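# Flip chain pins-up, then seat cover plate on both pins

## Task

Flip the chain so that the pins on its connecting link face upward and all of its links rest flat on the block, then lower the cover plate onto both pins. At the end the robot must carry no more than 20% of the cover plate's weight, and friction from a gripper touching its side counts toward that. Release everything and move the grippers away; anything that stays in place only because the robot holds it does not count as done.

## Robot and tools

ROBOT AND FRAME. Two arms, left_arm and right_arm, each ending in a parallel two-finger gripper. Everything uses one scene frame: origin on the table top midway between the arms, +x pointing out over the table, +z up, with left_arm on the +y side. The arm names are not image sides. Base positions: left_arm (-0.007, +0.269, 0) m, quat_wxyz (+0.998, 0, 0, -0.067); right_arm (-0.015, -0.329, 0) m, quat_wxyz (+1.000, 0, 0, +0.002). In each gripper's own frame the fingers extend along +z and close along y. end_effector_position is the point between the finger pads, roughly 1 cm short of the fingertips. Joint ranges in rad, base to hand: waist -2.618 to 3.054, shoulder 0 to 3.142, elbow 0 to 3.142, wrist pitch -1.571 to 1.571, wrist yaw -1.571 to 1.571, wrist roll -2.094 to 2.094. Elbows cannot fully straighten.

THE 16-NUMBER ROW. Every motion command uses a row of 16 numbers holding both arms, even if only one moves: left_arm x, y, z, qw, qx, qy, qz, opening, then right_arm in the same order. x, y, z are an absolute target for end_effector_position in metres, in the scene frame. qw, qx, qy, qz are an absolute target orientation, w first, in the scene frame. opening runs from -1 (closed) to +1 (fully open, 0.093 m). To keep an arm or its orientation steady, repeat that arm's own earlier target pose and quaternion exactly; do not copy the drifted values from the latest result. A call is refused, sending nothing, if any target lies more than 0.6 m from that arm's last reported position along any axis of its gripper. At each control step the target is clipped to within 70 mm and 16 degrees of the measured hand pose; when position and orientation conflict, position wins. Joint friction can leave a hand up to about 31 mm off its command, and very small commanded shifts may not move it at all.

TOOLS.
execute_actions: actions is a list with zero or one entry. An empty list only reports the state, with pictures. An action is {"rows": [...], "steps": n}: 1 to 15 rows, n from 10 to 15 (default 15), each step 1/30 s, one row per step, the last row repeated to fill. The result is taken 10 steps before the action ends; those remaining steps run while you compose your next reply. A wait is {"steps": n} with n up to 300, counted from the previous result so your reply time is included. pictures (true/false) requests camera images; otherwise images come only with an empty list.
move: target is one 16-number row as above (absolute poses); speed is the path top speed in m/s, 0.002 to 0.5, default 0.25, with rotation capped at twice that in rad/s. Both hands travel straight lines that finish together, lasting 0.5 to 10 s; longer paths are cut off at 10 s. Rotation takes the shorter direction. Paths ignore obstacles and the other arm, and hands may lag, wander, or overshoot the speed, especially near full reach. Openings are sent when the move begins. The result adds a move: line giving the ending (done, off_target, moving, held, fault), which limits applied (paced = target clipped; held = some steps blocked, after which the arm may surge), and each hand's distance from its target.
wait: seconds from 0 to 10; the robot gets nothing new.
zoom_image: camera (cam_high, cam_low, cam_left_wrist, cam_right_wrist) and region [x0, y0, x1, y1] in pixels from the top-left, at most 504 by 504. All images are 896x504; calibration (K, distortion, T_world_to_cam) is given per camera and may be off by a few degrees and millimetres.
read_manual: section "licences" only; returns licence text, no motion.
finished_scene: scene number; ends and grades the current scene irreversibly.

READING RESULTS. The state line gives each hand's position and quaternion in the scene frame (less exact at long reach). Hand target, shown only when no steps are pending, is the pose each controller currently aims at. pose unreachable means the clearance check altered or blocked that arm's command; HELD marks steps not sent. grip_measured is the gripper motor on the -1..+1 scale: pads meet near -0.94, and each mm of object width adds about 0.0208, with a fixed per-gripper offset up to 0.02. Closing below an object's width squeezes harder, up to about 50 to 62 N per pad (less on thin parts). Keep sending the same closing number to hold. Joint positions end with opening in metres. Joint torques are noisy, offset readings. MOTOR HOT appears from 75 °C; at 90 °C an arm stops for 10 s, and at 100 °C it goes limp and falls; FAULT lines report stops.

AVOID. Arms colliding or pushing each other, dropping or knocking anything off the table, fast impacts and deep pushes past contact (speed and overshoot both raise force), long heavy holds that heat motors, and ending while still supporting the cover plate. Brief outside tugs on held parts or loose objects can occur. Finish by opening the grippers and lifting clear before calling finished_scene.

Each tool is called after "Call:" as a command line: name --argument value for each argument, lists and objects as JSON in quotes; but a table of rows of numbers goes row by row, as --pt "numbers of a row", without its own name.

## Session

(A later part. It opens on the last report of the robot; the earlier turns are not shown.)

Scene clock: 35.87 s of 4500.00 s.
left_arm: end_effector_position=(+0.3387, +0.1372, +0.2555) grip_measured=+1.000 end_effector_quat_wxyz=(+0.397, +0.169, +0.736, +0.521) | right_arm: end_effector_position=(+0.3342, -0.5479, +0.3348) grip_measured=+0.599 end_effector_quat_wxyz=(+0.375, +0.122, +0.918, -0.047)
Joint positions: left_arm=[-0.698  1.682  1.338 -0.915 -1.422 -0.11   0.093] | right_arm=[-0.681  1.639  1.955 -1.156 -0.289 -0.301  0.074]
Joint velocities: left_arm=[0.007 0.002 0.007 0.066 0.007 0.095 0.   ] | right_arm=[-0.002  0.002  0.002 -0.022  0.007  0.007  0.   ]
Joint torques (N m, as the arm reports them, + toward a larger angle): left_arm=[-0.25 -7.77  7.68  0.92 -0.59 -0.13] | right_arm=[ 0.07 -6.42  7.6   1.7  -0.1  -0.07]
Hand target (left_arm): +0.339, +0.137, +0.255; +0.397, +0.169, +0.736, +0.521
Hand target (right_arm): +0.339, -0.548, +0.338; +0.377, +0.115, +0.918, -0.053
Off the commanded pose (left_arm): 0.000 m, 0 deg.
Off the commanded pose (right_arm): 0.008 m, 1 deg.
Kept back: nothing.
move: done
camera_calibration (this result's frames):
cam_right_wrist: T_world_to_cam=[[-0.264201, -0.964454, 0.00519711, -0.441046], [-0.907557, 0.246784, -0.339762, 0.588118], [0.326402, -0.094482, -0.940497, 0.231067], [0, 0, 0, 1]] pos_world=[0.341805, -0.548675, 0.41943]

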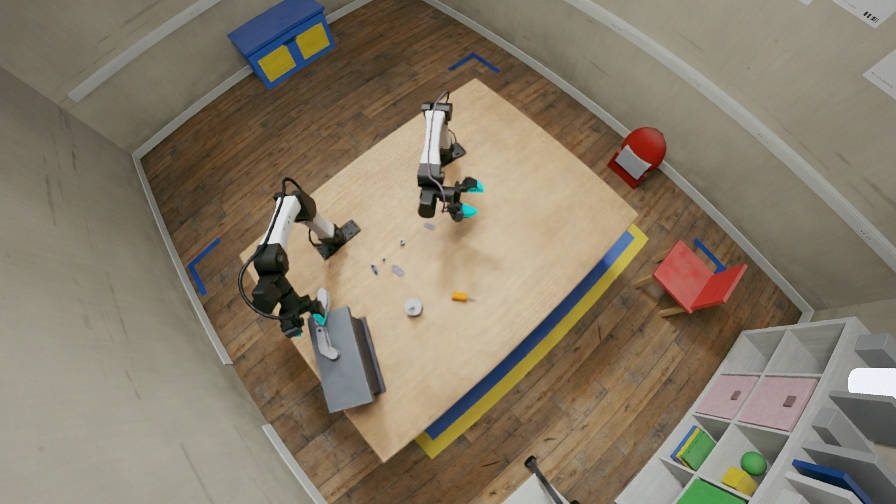

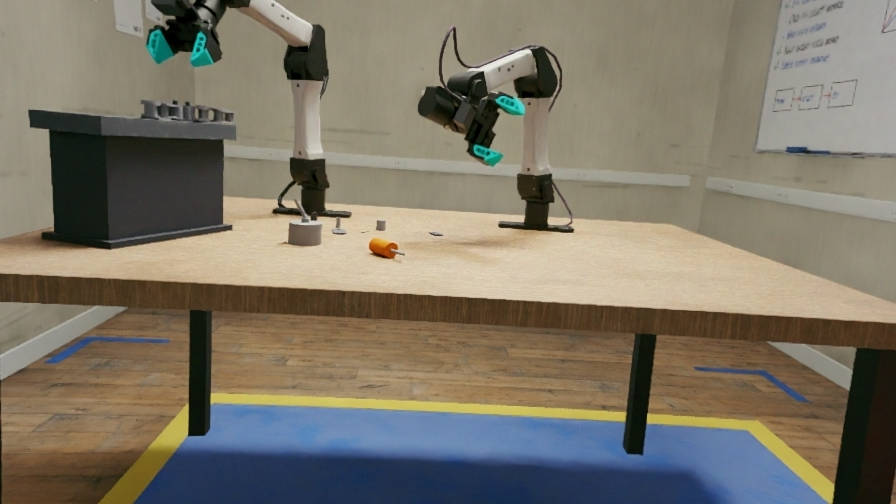

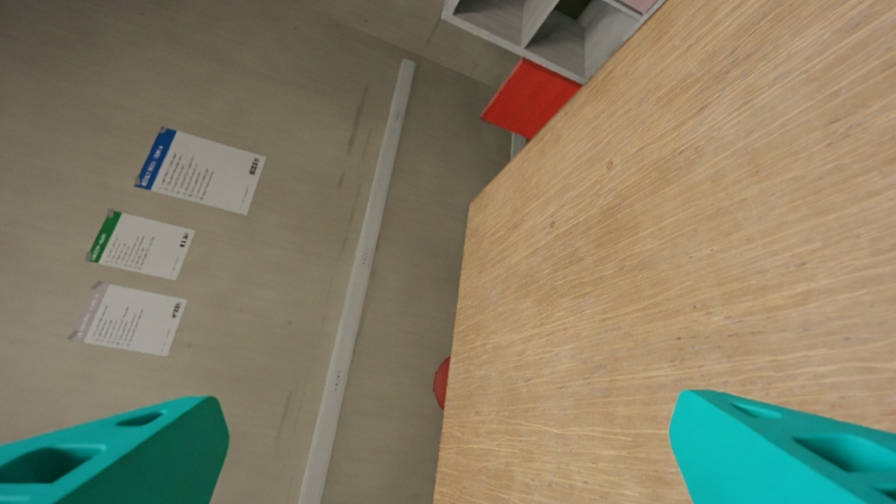

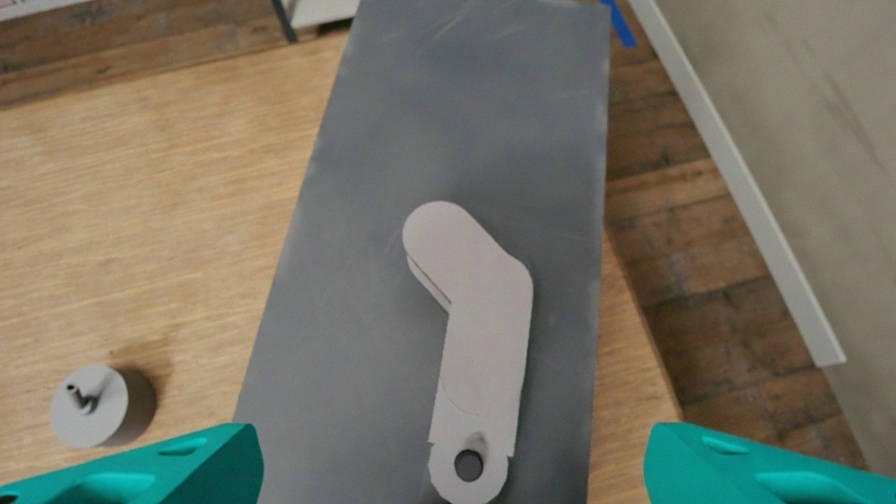

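Call:
move --target '[0.3387,0.1372,0.2555,0.397,0.169,0.736,0.521,1,0.411,-0.567,0.246,0.380,0.113,0.917,-0.047,0.6]' --speed 0.08

Call:
move --target '[0.3387,0.1372,0.2555,0.397,0.169,0.736,0.521,1,0.411,-0.567,0.246,0.380,0.113,0.917,-0.047,-0.5]'

Call:
move --target '[0.3387,0.1372,0.2555,0.397,0.169,0.736,0.521,1,0.51,-0.605,0.246,0.380,0.113,0.917,-0.047,-0.5]' --speed 0.04

Scene clock: 38.30 s of 4500.00 s.
left_arm: end_effector_position=(+0.3387, +0.1372, +0.2555) grip_measured=+1.000 end_effector_quat_wxyz=(+0.397, +0.169, +0.736, +0.521) | right_arm: end_effector_position=(+0.4067, -0.5668, +0.2576) grip_measured=+0.599 end_effector_quat_wxyz=(+0.388, +0.110, +0.914, -0.051)
Joint positions: left_arm=[-0.698  1.682  1.338 -0.915 -1.422 -0.11   0.093] | right_arm=[-0.603  1.762  1.74  -0.775 -0.249 -0.258  0.074]
Joint velocities: left_arm=[-0.012 -0.002  0.002 -0.066  0.037  0.11   0.   ] | right_arm=[-0.017  0.007  0.002 -0.037  0.007 -0.066 -0.001]
Joint torques (N m, as the arm reports them, + toward a larger angle): left_arm=[-0.04 -7.71  7.63  0.98 -0.59 -0.13] | right_arm=[-0.05 -8.61  5.27  1.97 -0.06  0.1 ]
Hand target (left_arm): +0.339, +0.137, +0.255; +0.397, +0.169, +0.736, +0.521
Hand target (right_arm): +0.410, -0.566, +0.245; +0.380, +0.113, +0.917, -0.048
Off the commanded pose (left_arm): 0.000 m, 0 deg.
Off the commanded pose (right_arm): 0.012 m, 1 deg.
Kept back: nothing.
move: off_target (right_arm)
camera_calibration (this result's frames):
cam_right_wrist: T_world_to_cam=[[-0.245151, -0.969321, 0.0178391, -0.453434], [-0.903574, 0.221777, -0.366563, 0.623426], [0.351361, -0.105982, -0.930222, 0.11362], [0, 0, 0, 1]] pos_world=[0.41223, -0.565743, 0.342305]

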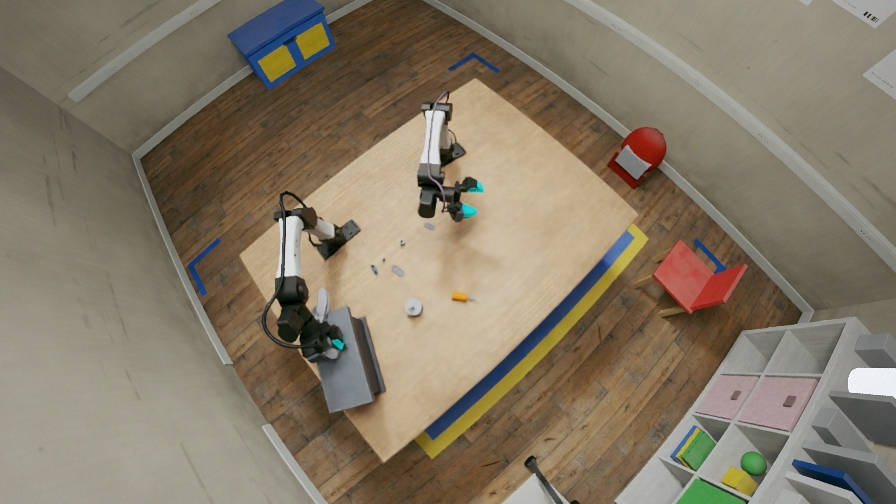

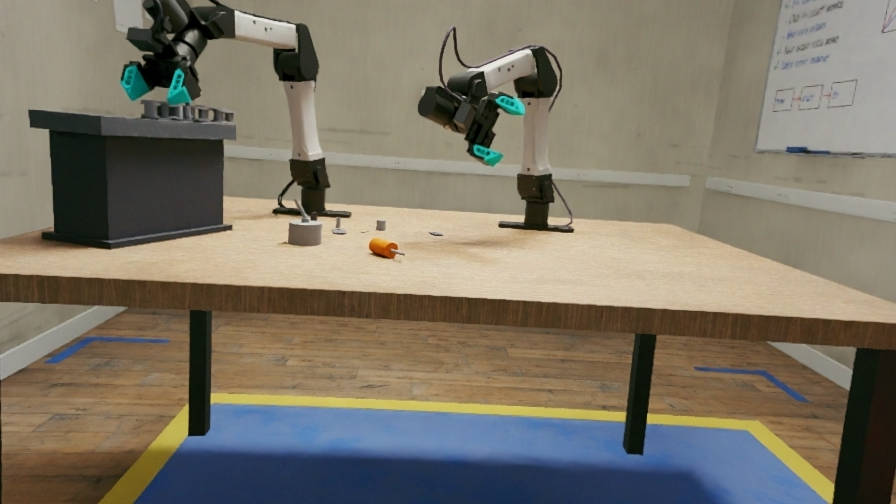

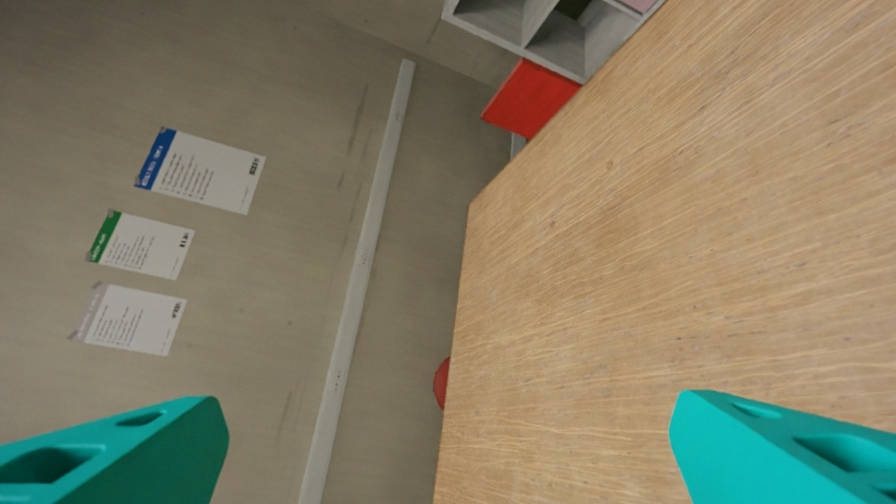

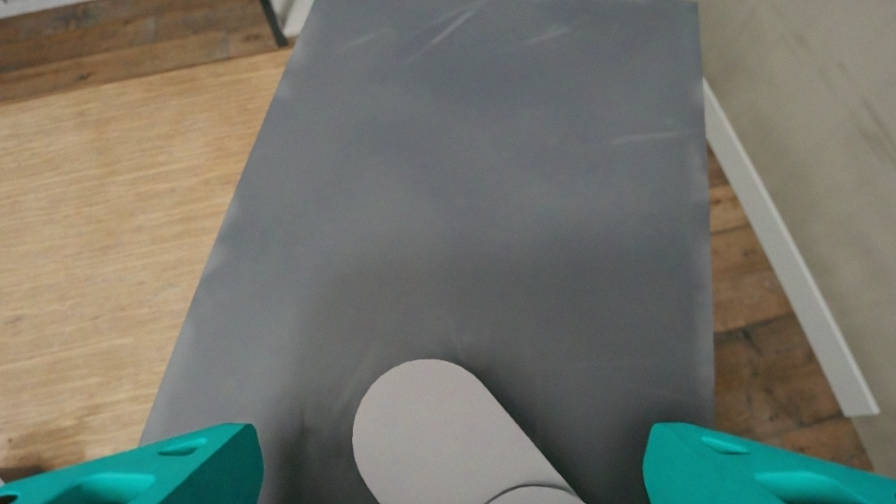

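Scene clock: 39.00 s of 4500.00 s.
left_arm: end_effector_position=(+0.3387, +0.1372, +0.2555) grip_measured=+1.000 end_effector_quat_wxyz=(+0.397, +0.169, +0.736, +0.521) | right_arm: end_effector_position=(+0.4082, -0.5685, +0.2596) grip_measured=-0.498 end_effector_quat_wxyz=(+0.393, +0.109, +0.911, -0.055)
Joint positions: left_arm=[-0.698  1.682  1.338 -0.915 -1.422 -0.11   0.093] | right_arm=[-0.604  1.762  1.74  -0.762 -0.246 -0.258  0.021]
Joint velocities: left_arm=[-0.007  0.002  0.007  0.007 -0.066 -0.037  0.   ] | right_arm=[ 0.002  0.007  0.002 -0.081 -0.007  0.022 -0.001]
Joint torques (N m, as the arm reports them, + toward a larger angle): left_arm=[-0.21 -7.8   7.71  0.96 -0.62 -0.12] | right_arm=[-0.1  -8.2   5.98  1.81 -0.09  0.1 ]
Hand target (left_arm): +0.339, +0.137, +0.255; +0.397, +0.169, +0.736, +0.521
Hand target (right_arm): +0.411, -0.567, +0.246; +0.380, +0.113, +0.917, -0.047
Off the commanded pose (left_arm): 0.000 m, 0 deg.
Off the commanded pose (right_arm): 0.014 m, 2 deg.
Kept back: nothing.
move: off_target (right_arm)
camera_calibration (this result's frames):
cam_right_wrist: T_world_to_cam=[[-0.247281, -0.968641, 0.0242172, -0.455216], [-0.899692, 0.220257, -0.376883, 0.626126], [0.359731, -0.114984, -0.925944, 0.105148], [0, 0, 0, 1]] pos_world=[0.412929, -0.566758, 0.344362]

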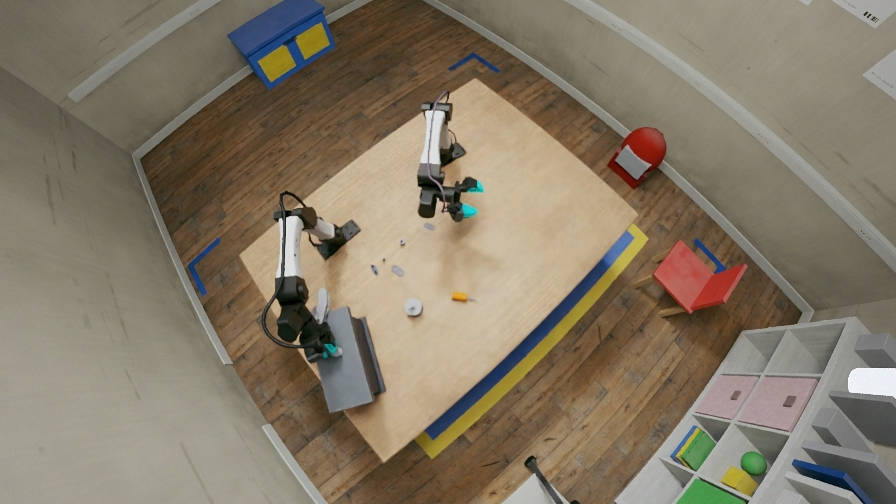

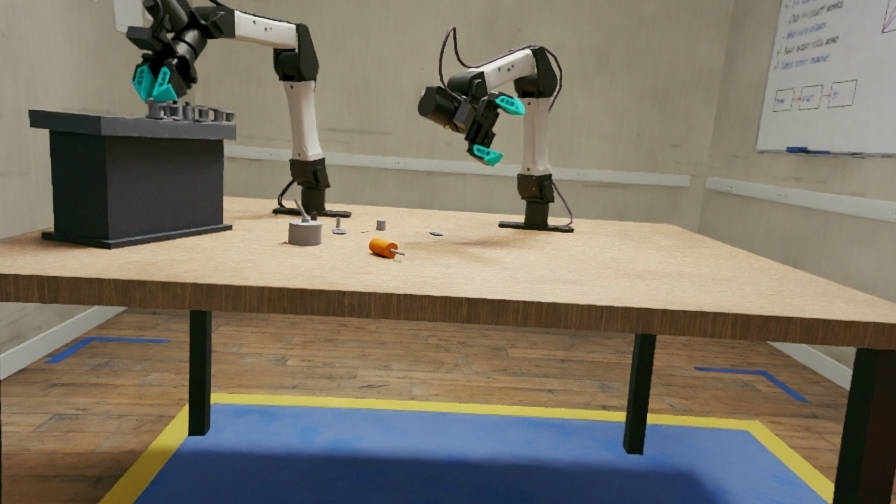

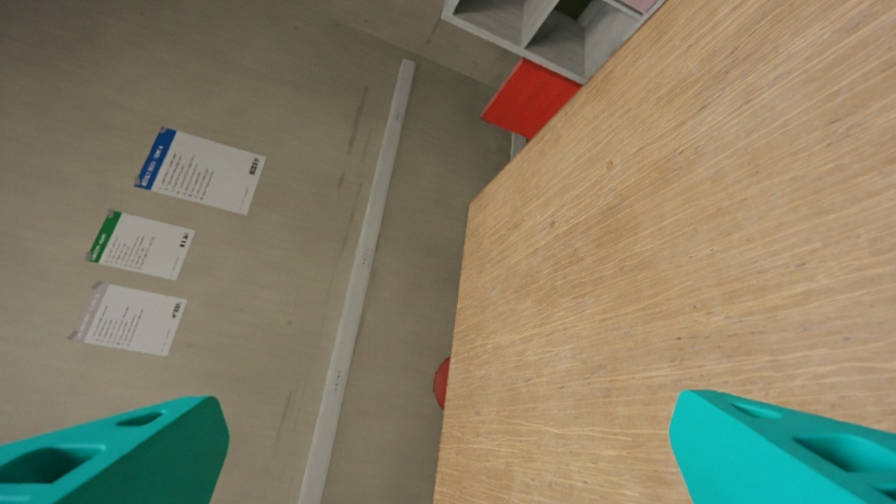

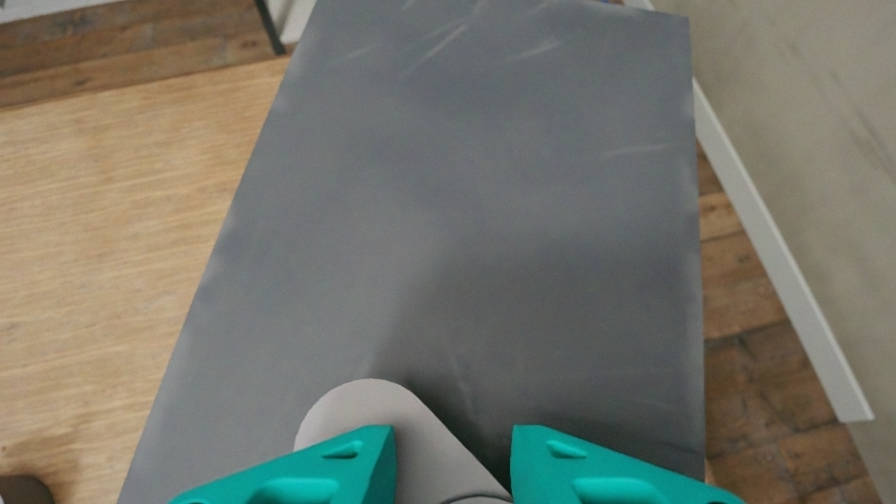

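Scene clock: 42.17 s of 4500.00 s.
left_arm: end_effector_position=(+0.3387, +0.1372, +0.2555) grip_measured=+1.000 end_effector_quat_wxyz=(+0.397, +0.169, +0.736, +0.521) | right_arm: end_effector_position=(+0.5060, -0.6062, +0.2449) grip_measured=-0.498 end_effector_quat_wxyz=(+0.380, +0.112, +0.917, -0.046)
Joint positions: left_arm=[-0.698  1.682  1.338 -0.915 -1.422 -0.11   0.093] | right_arm=[-0.554  2.3    2.498 -1.007 -0.215 -0.22   0.021]
Joint velocities: left_arm=[-0.002 -0.007 -0.002  0.022  0.037  0.037  0.   ] | right_arm=[-0.017 -0.007  0.012 -0.081 -0.037 -0.007  0.   ]
Joint torques (N m, as the arm reports them, + toward a larger angle): left_arm=[-0.05 -7.83  7.75  0.96 -0.58 -0.14] | right_arm=[ -0.02 -12.3    8.12   1.77  -0.06   0.09]
Hand target (left_arm): +0.339, +0.137, +0.255; +0.397, +0.169, +0.736, +0.521
Hand target (right_arm): +0.510, -0.605, +0.245; +0.381, +0.113, +0.917, -0.048
Off the commanded pose (left_arm): 0.000 m, 0 deg.
Off the commanded pose (right_arm): 0.004 m, 0 deg.
Kept back: nothing.
move: done
camera_calibration (this result's frames):
cam_right_wrist: T_world_to_cam=[[-0.245706, -0.96929, 0.0102162, -0.464952], [-0.909337, 0.226832, -0.348789, 0.718816], [0.335761, -0.0949897, -0.937145, 0.0790154], [0, 0, 0, 1]] pos_world=[0.512874, -0.606218, 0.329514]

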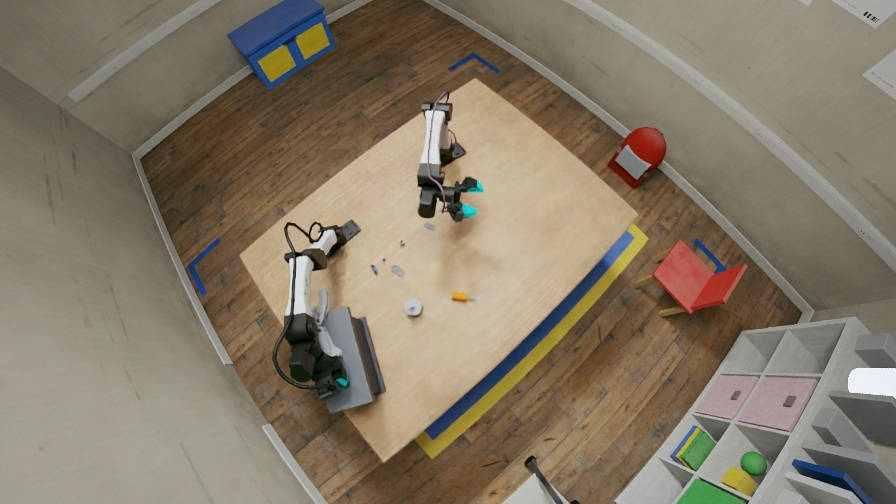

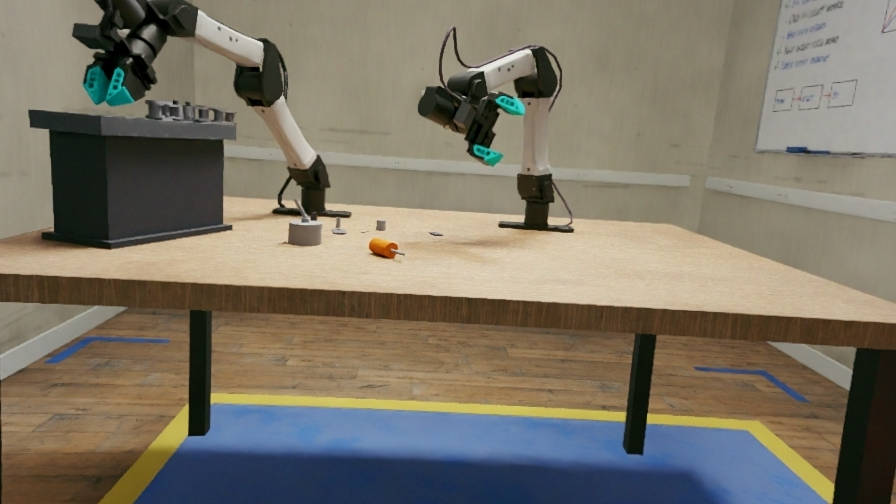

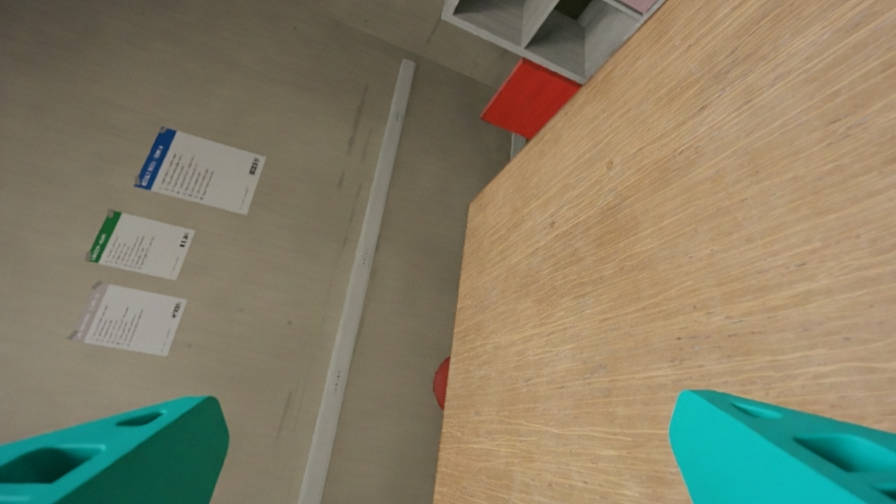

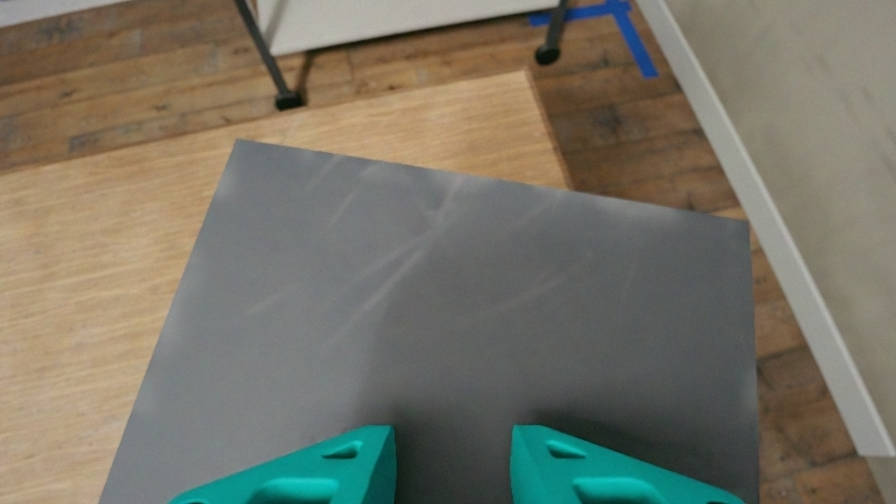

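Missed. Return open at this height.

Call:
move --target '[0.3387,0.1372,0.2555,0.397,0.169,0.736,0.521,1,0.47,-0.578,0.244,0.380,0.113,0.917,-0.047,1]' --speed 0.08

Call:
move --target '[0.3387,0.1372,0.2555,0.397,0.169,0.736,0.521,1,0.405,-0.562,0.242,0.380,0.113,0.917,-0.047,1]' --speed 0.06

Call:
move --target '[0.3387,0.1372,0.2555,0.397,0.169,0.736,0.521,1,0.405,-0.562,0.242,0.380,0.113,0.917,-0.047,-0.5]'

Scene clock: 43.50 s of 4500.00 s.
left_arm: end_effector_position=(+0.3387, +0.1372, +0.2555) grip_measured=+1.000 end_effector_quat_wxyz=(+0.397, +0.169, +0.736, +0.521) | right_arm: end_effector_position=(+0.4687, -0.5836, +0.2422) grip_measured=+0.979 end_effector_quat_wxyz=(+0.375, +0.114, +0.919, -0.044)
Joint positions: left_arm=[-0.698  1.682  1.338 -0.915 -1.422 -0.11   0.093] | right_arm=[-0.554  2.041  2.072 -0.851 -0.214 -0.218  0.092]
Joint velocities: left_arm=[-0.012  0.007 -0.022 -0.051  0.007  0.037  0.   ] | right_arm=[-0.002 -0.027  0.012  0.066 -0.095 -0.022  0.   ]
Joint torques (N m, as the arm reports them, + toward a larger angle): left_arm=[-0.09 -7.7   7.78  0.97 -0.6  -0.15] | right_arm=[  0.3  -13.35   4.89   1.94  -0.05   0.12]
Hand target (left_arm): +0.339, +0.137, +0.255; +0.397, +0.169, +0.736, +0.521
Hand target (right_arm): +0.470, -0.578, +0.244; +0.380, +0.113, +0.917, -0.047
Off the commanded pose (left_arm): 0.000 m, 0 deg.
Off the commanded pose (right_arm): 0.006 m, 1 deg.
Kept back: nothing.
move: done
camera_calibration (this result's frames):
cam_right_wrist: T_world_to_cam=[[-0.248232, -0.968682, 0.00597408, -0.449594], [-0.911848, 0.231578, -0.338976, 0.680449], [0.326976, -0.0895923, -0.940776, 0.0993707], [0, 0, 0, 1]] pos_world=[0.47637, -0.584188, 0.326827]

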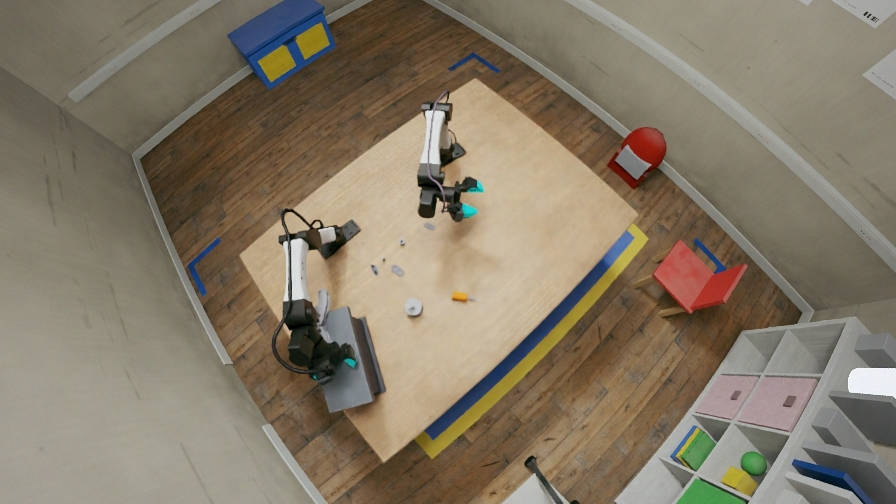

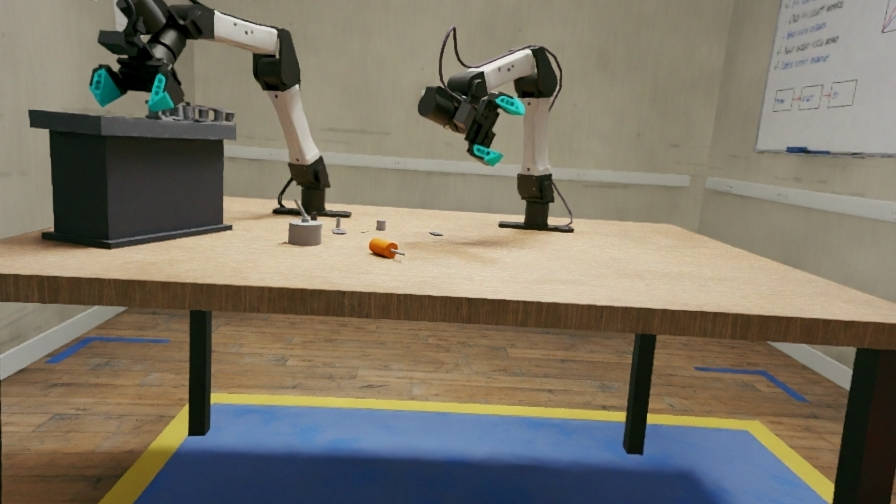

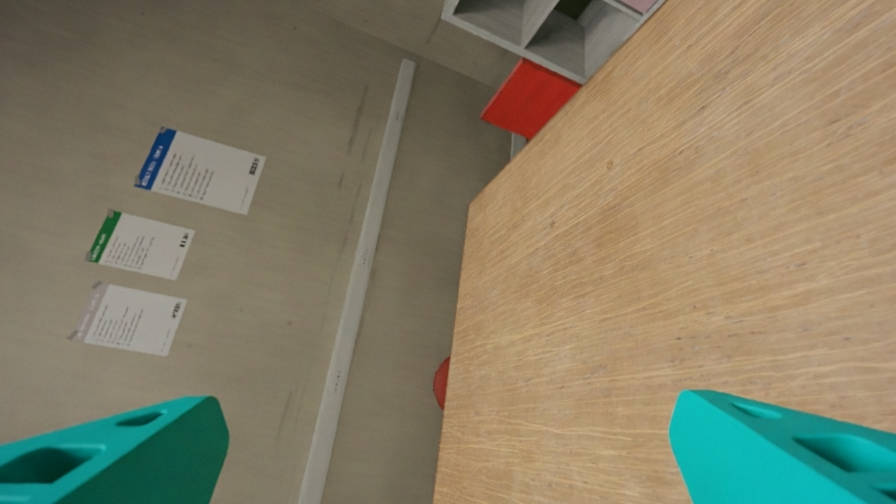

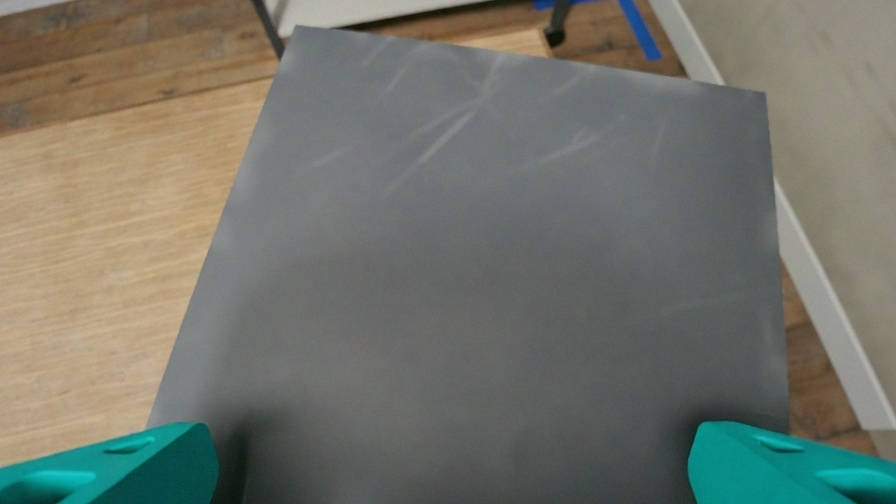

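Scene clock: 44.97 s of 4500.00 s.
left_arm: end_effector_position=(+0.3387, +0.1372, +0.2555) grip_measured=+1.000 end_effector_quat_wxyz=(+0.397, +0.169, +0.736, +0.521) | right_arm: end_effector_position=(+0.4085, -0.5621, +0.2413) grip_measured=+0.979 end_effector_quat_wxyz=(+0.374, +0.116, +0.919, -0.046)
Joint positions: left_arm=[-0.698  1.682  1.338 -0.915 -1.422 -0.11   0.093] | right_arm=[-0.587  1.77   1.706 -0.762 -0.23  -0.241  0.092]
Joint velocities: left_arm=[ 0.002 -0.002 -0.022  0.022  0.007 -0.007  0.   ] | right_arm=[-0.007 -0.007 -0.022  0.007 -0.081 -0.022 -0.002]
Joint torques (N m, as the arm reports them, + toward a larger angle): left_arm=[-0.02 -7.71  7.57  0.96 -0.6  -0.13] | right_arm=[ -1.15 -11.24   5.01   1.91  -0.27  -0.06]
Hand target (left_arm): +0.339, +0.137, +0.255; +0.397, +0.169, +0.736, +0.521
Hand target (right_arm): +0.405, -0.562, +0.243; +0.380, +0.113, +0.917, -0.046
Off the commanded pose (left_arm): 0.000 m, 0 deg.
Off the commanded pose (right_arm): 0.004 m, 1 deg.
Kept back: nothing.
move: done
camera_calibration (this result's frames):
cam_right_wrist: T_world_to_cam=[[-0.253056, -0.967414, 0.00856085, -0.441665], [-0.911897, 0.23556, -0.336087, 0.621829], [0.323118, -0.0928555, -0.941792, 0.12004], [0, 0, 0, 1]] pos_world=[0.416491, -0.562605, 0.325822]

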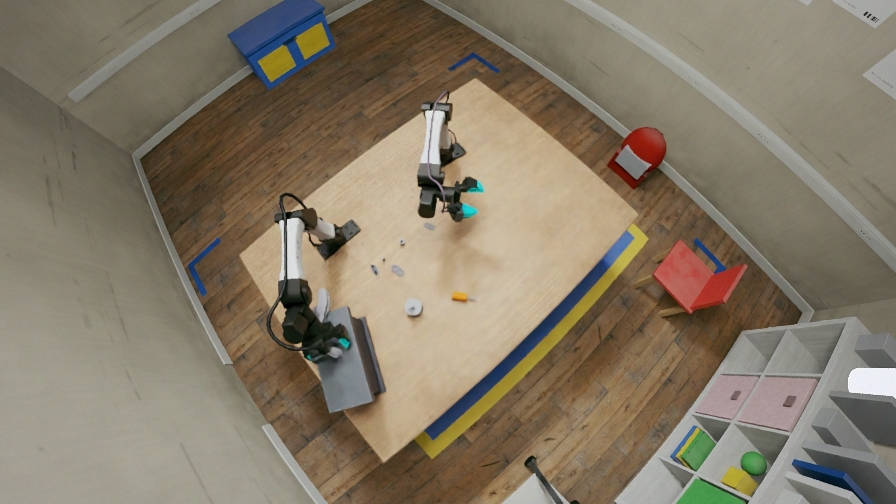

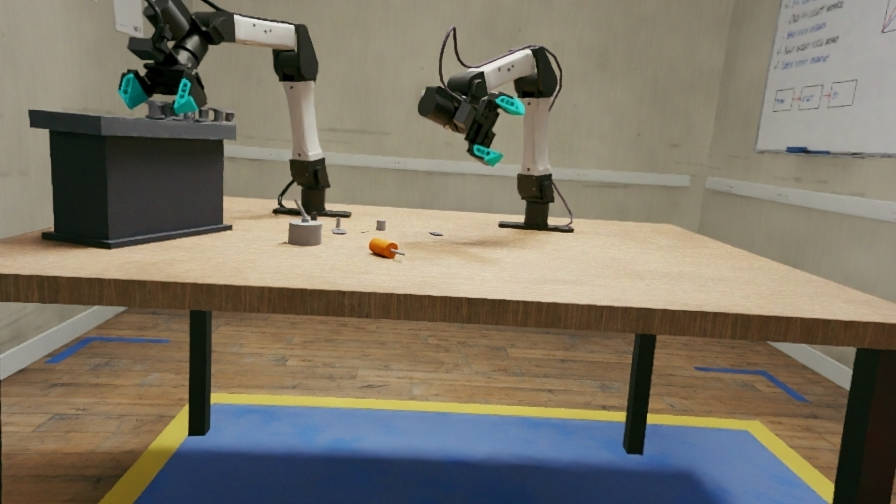

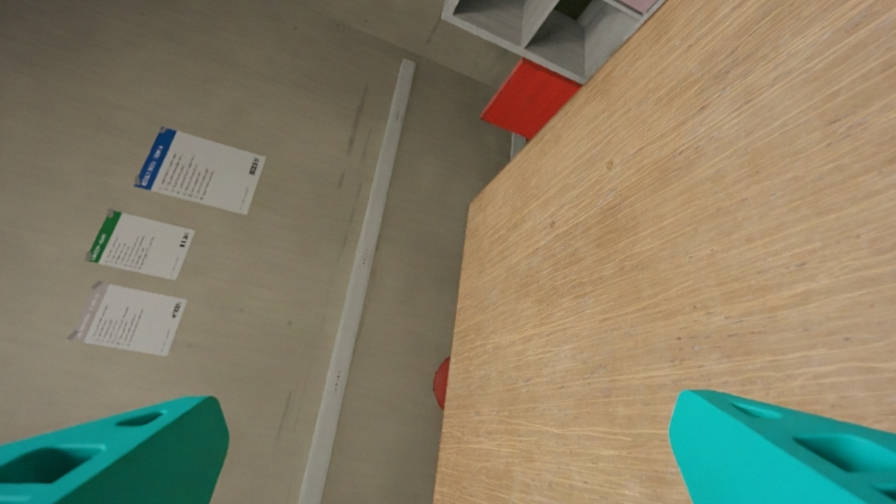

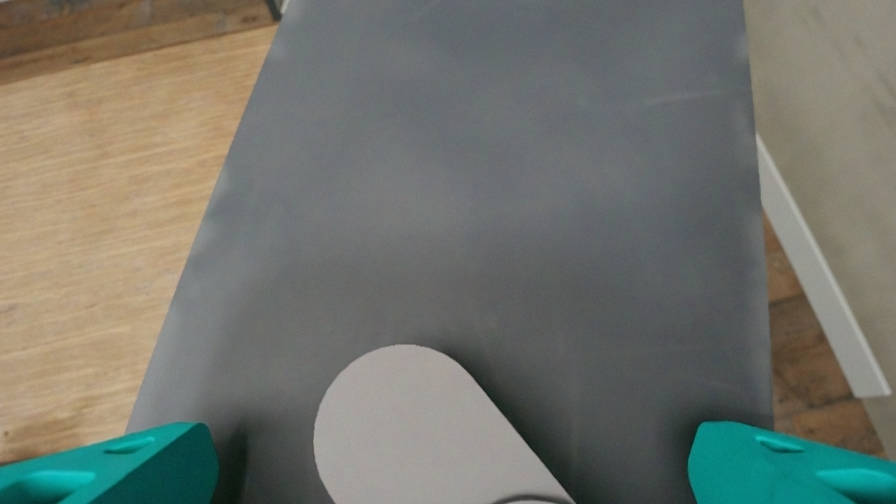

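Scene clock: 45.67 s of 4500.00 s.
left_arm: end_effector_position=(+0.3387, +0.1372, +0.2555) grip_measured=+1.000 end_effector_quat_wxyz=(+0.397, +0.169, +0.736, +0.521) | right_arm: end_effector_position=(+0.4086, -0.5622, +0.2413) grip_measured=-0.483 end_effector_quat_wxyz=(+0.374, +0.115, +0.919, -0.047)
Joint positions: left_arm=[-0.698  1.682  1.338 -0.915 -1.422 -0.11   0.093] | right_arm=[-0.587  1.77   1.706 -0.762 -0.229 -0.244  0.022]
Joint velocities: left_arm=[-0.012  0.012  0.002  0.037 -0.037  0.051  0.   ] | right_arm=[-0.002  0.002  0.002  0.037  0.022  0.022 -0.001]
Joint torques (N m, as the arm reports them, + toward a larger angle): left_arm=[-0.1  -7.58  7.72  1.01 -0.57 -0.14] | right_arm=[ -1.19 -11.18   4.78   1.98  -0.26  -0.06]
Hand target (left_arm): +0.339, +0.137, +0.255; +0.397, +0.169, +0.736, +0.521
Hand target (right_arm): +0.405, -0.562, +0.242; +0.380, +0.113, +0.917, -0.047
Off the commanded pose (left_arm): 0.000 m, 0 deg.
Off the commanded pose (right_arm): 0.004 m, 1 deg.
Kept back: nothing.
move: done
camera_calibration (this result's frames):
cam_right_wrist: T_world_to_cam=[[-0.251829, -0.967702, 0.0116095, -0.443157], [-0.912448, 0.233418, -0.336086, 0.620917], [0.322522, -0.0952293, -0.94176, 0.118935], [0, 0, 0, 1]] pos_world=[0.416596, -0.562451, 0.325835]

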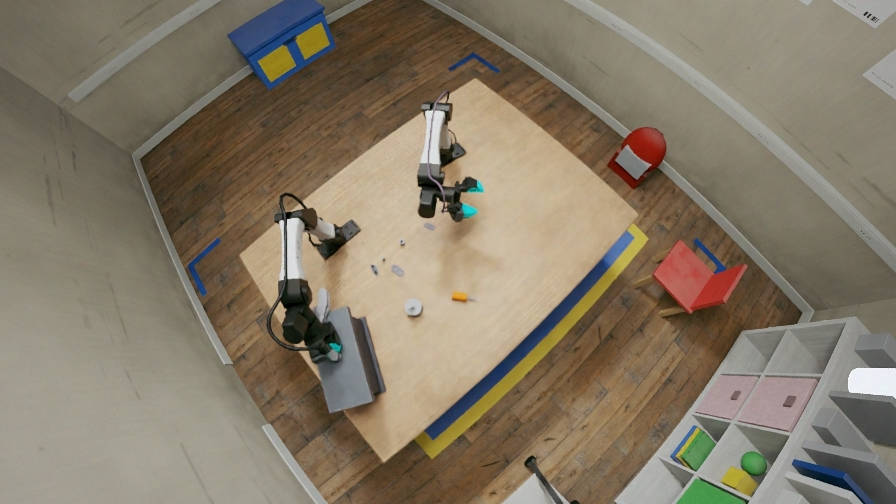

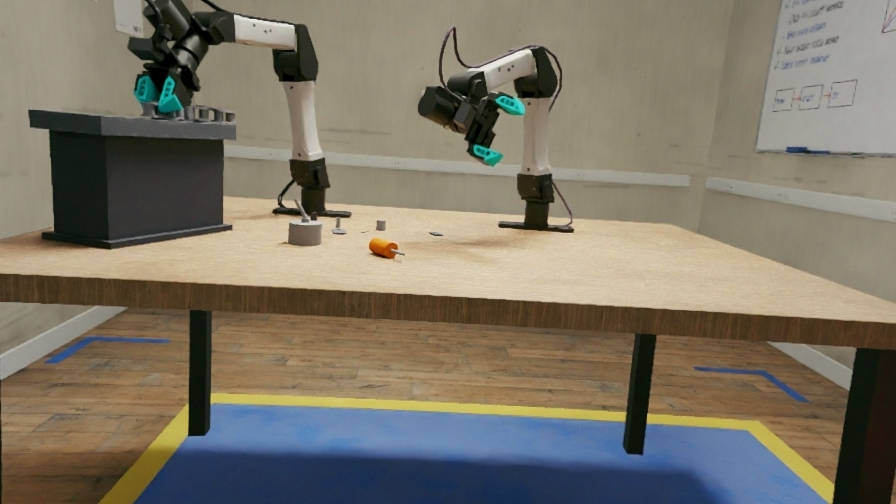

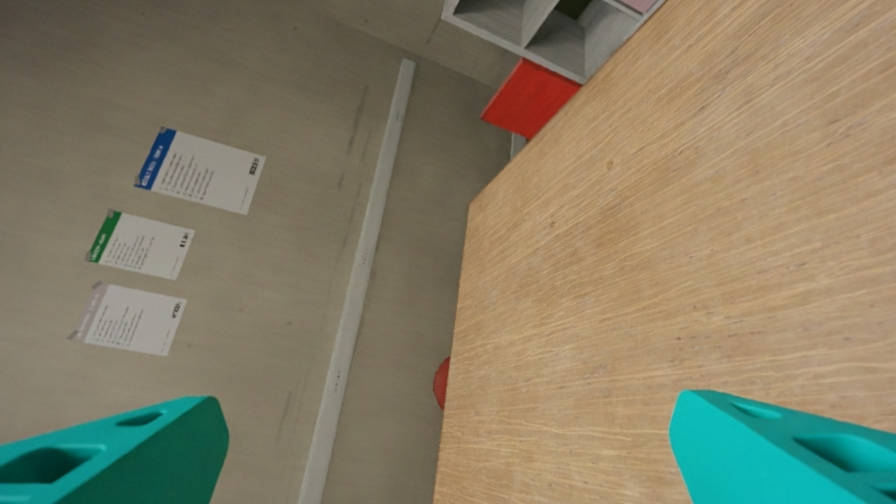

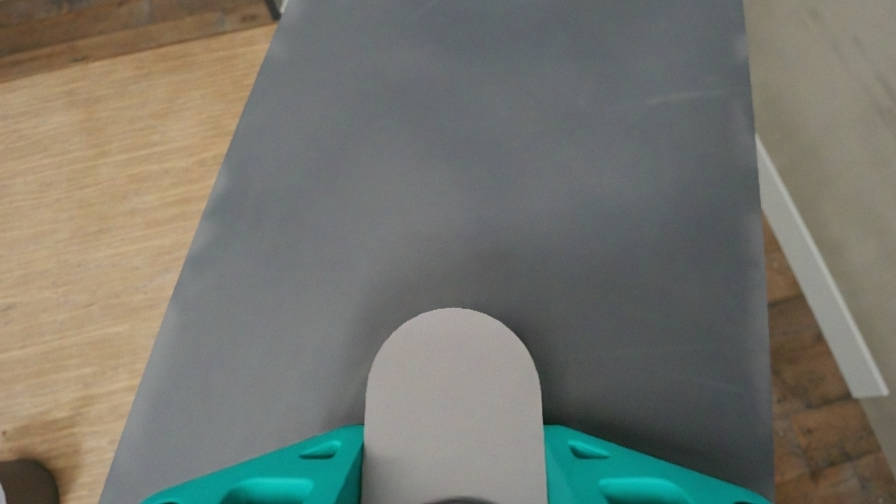

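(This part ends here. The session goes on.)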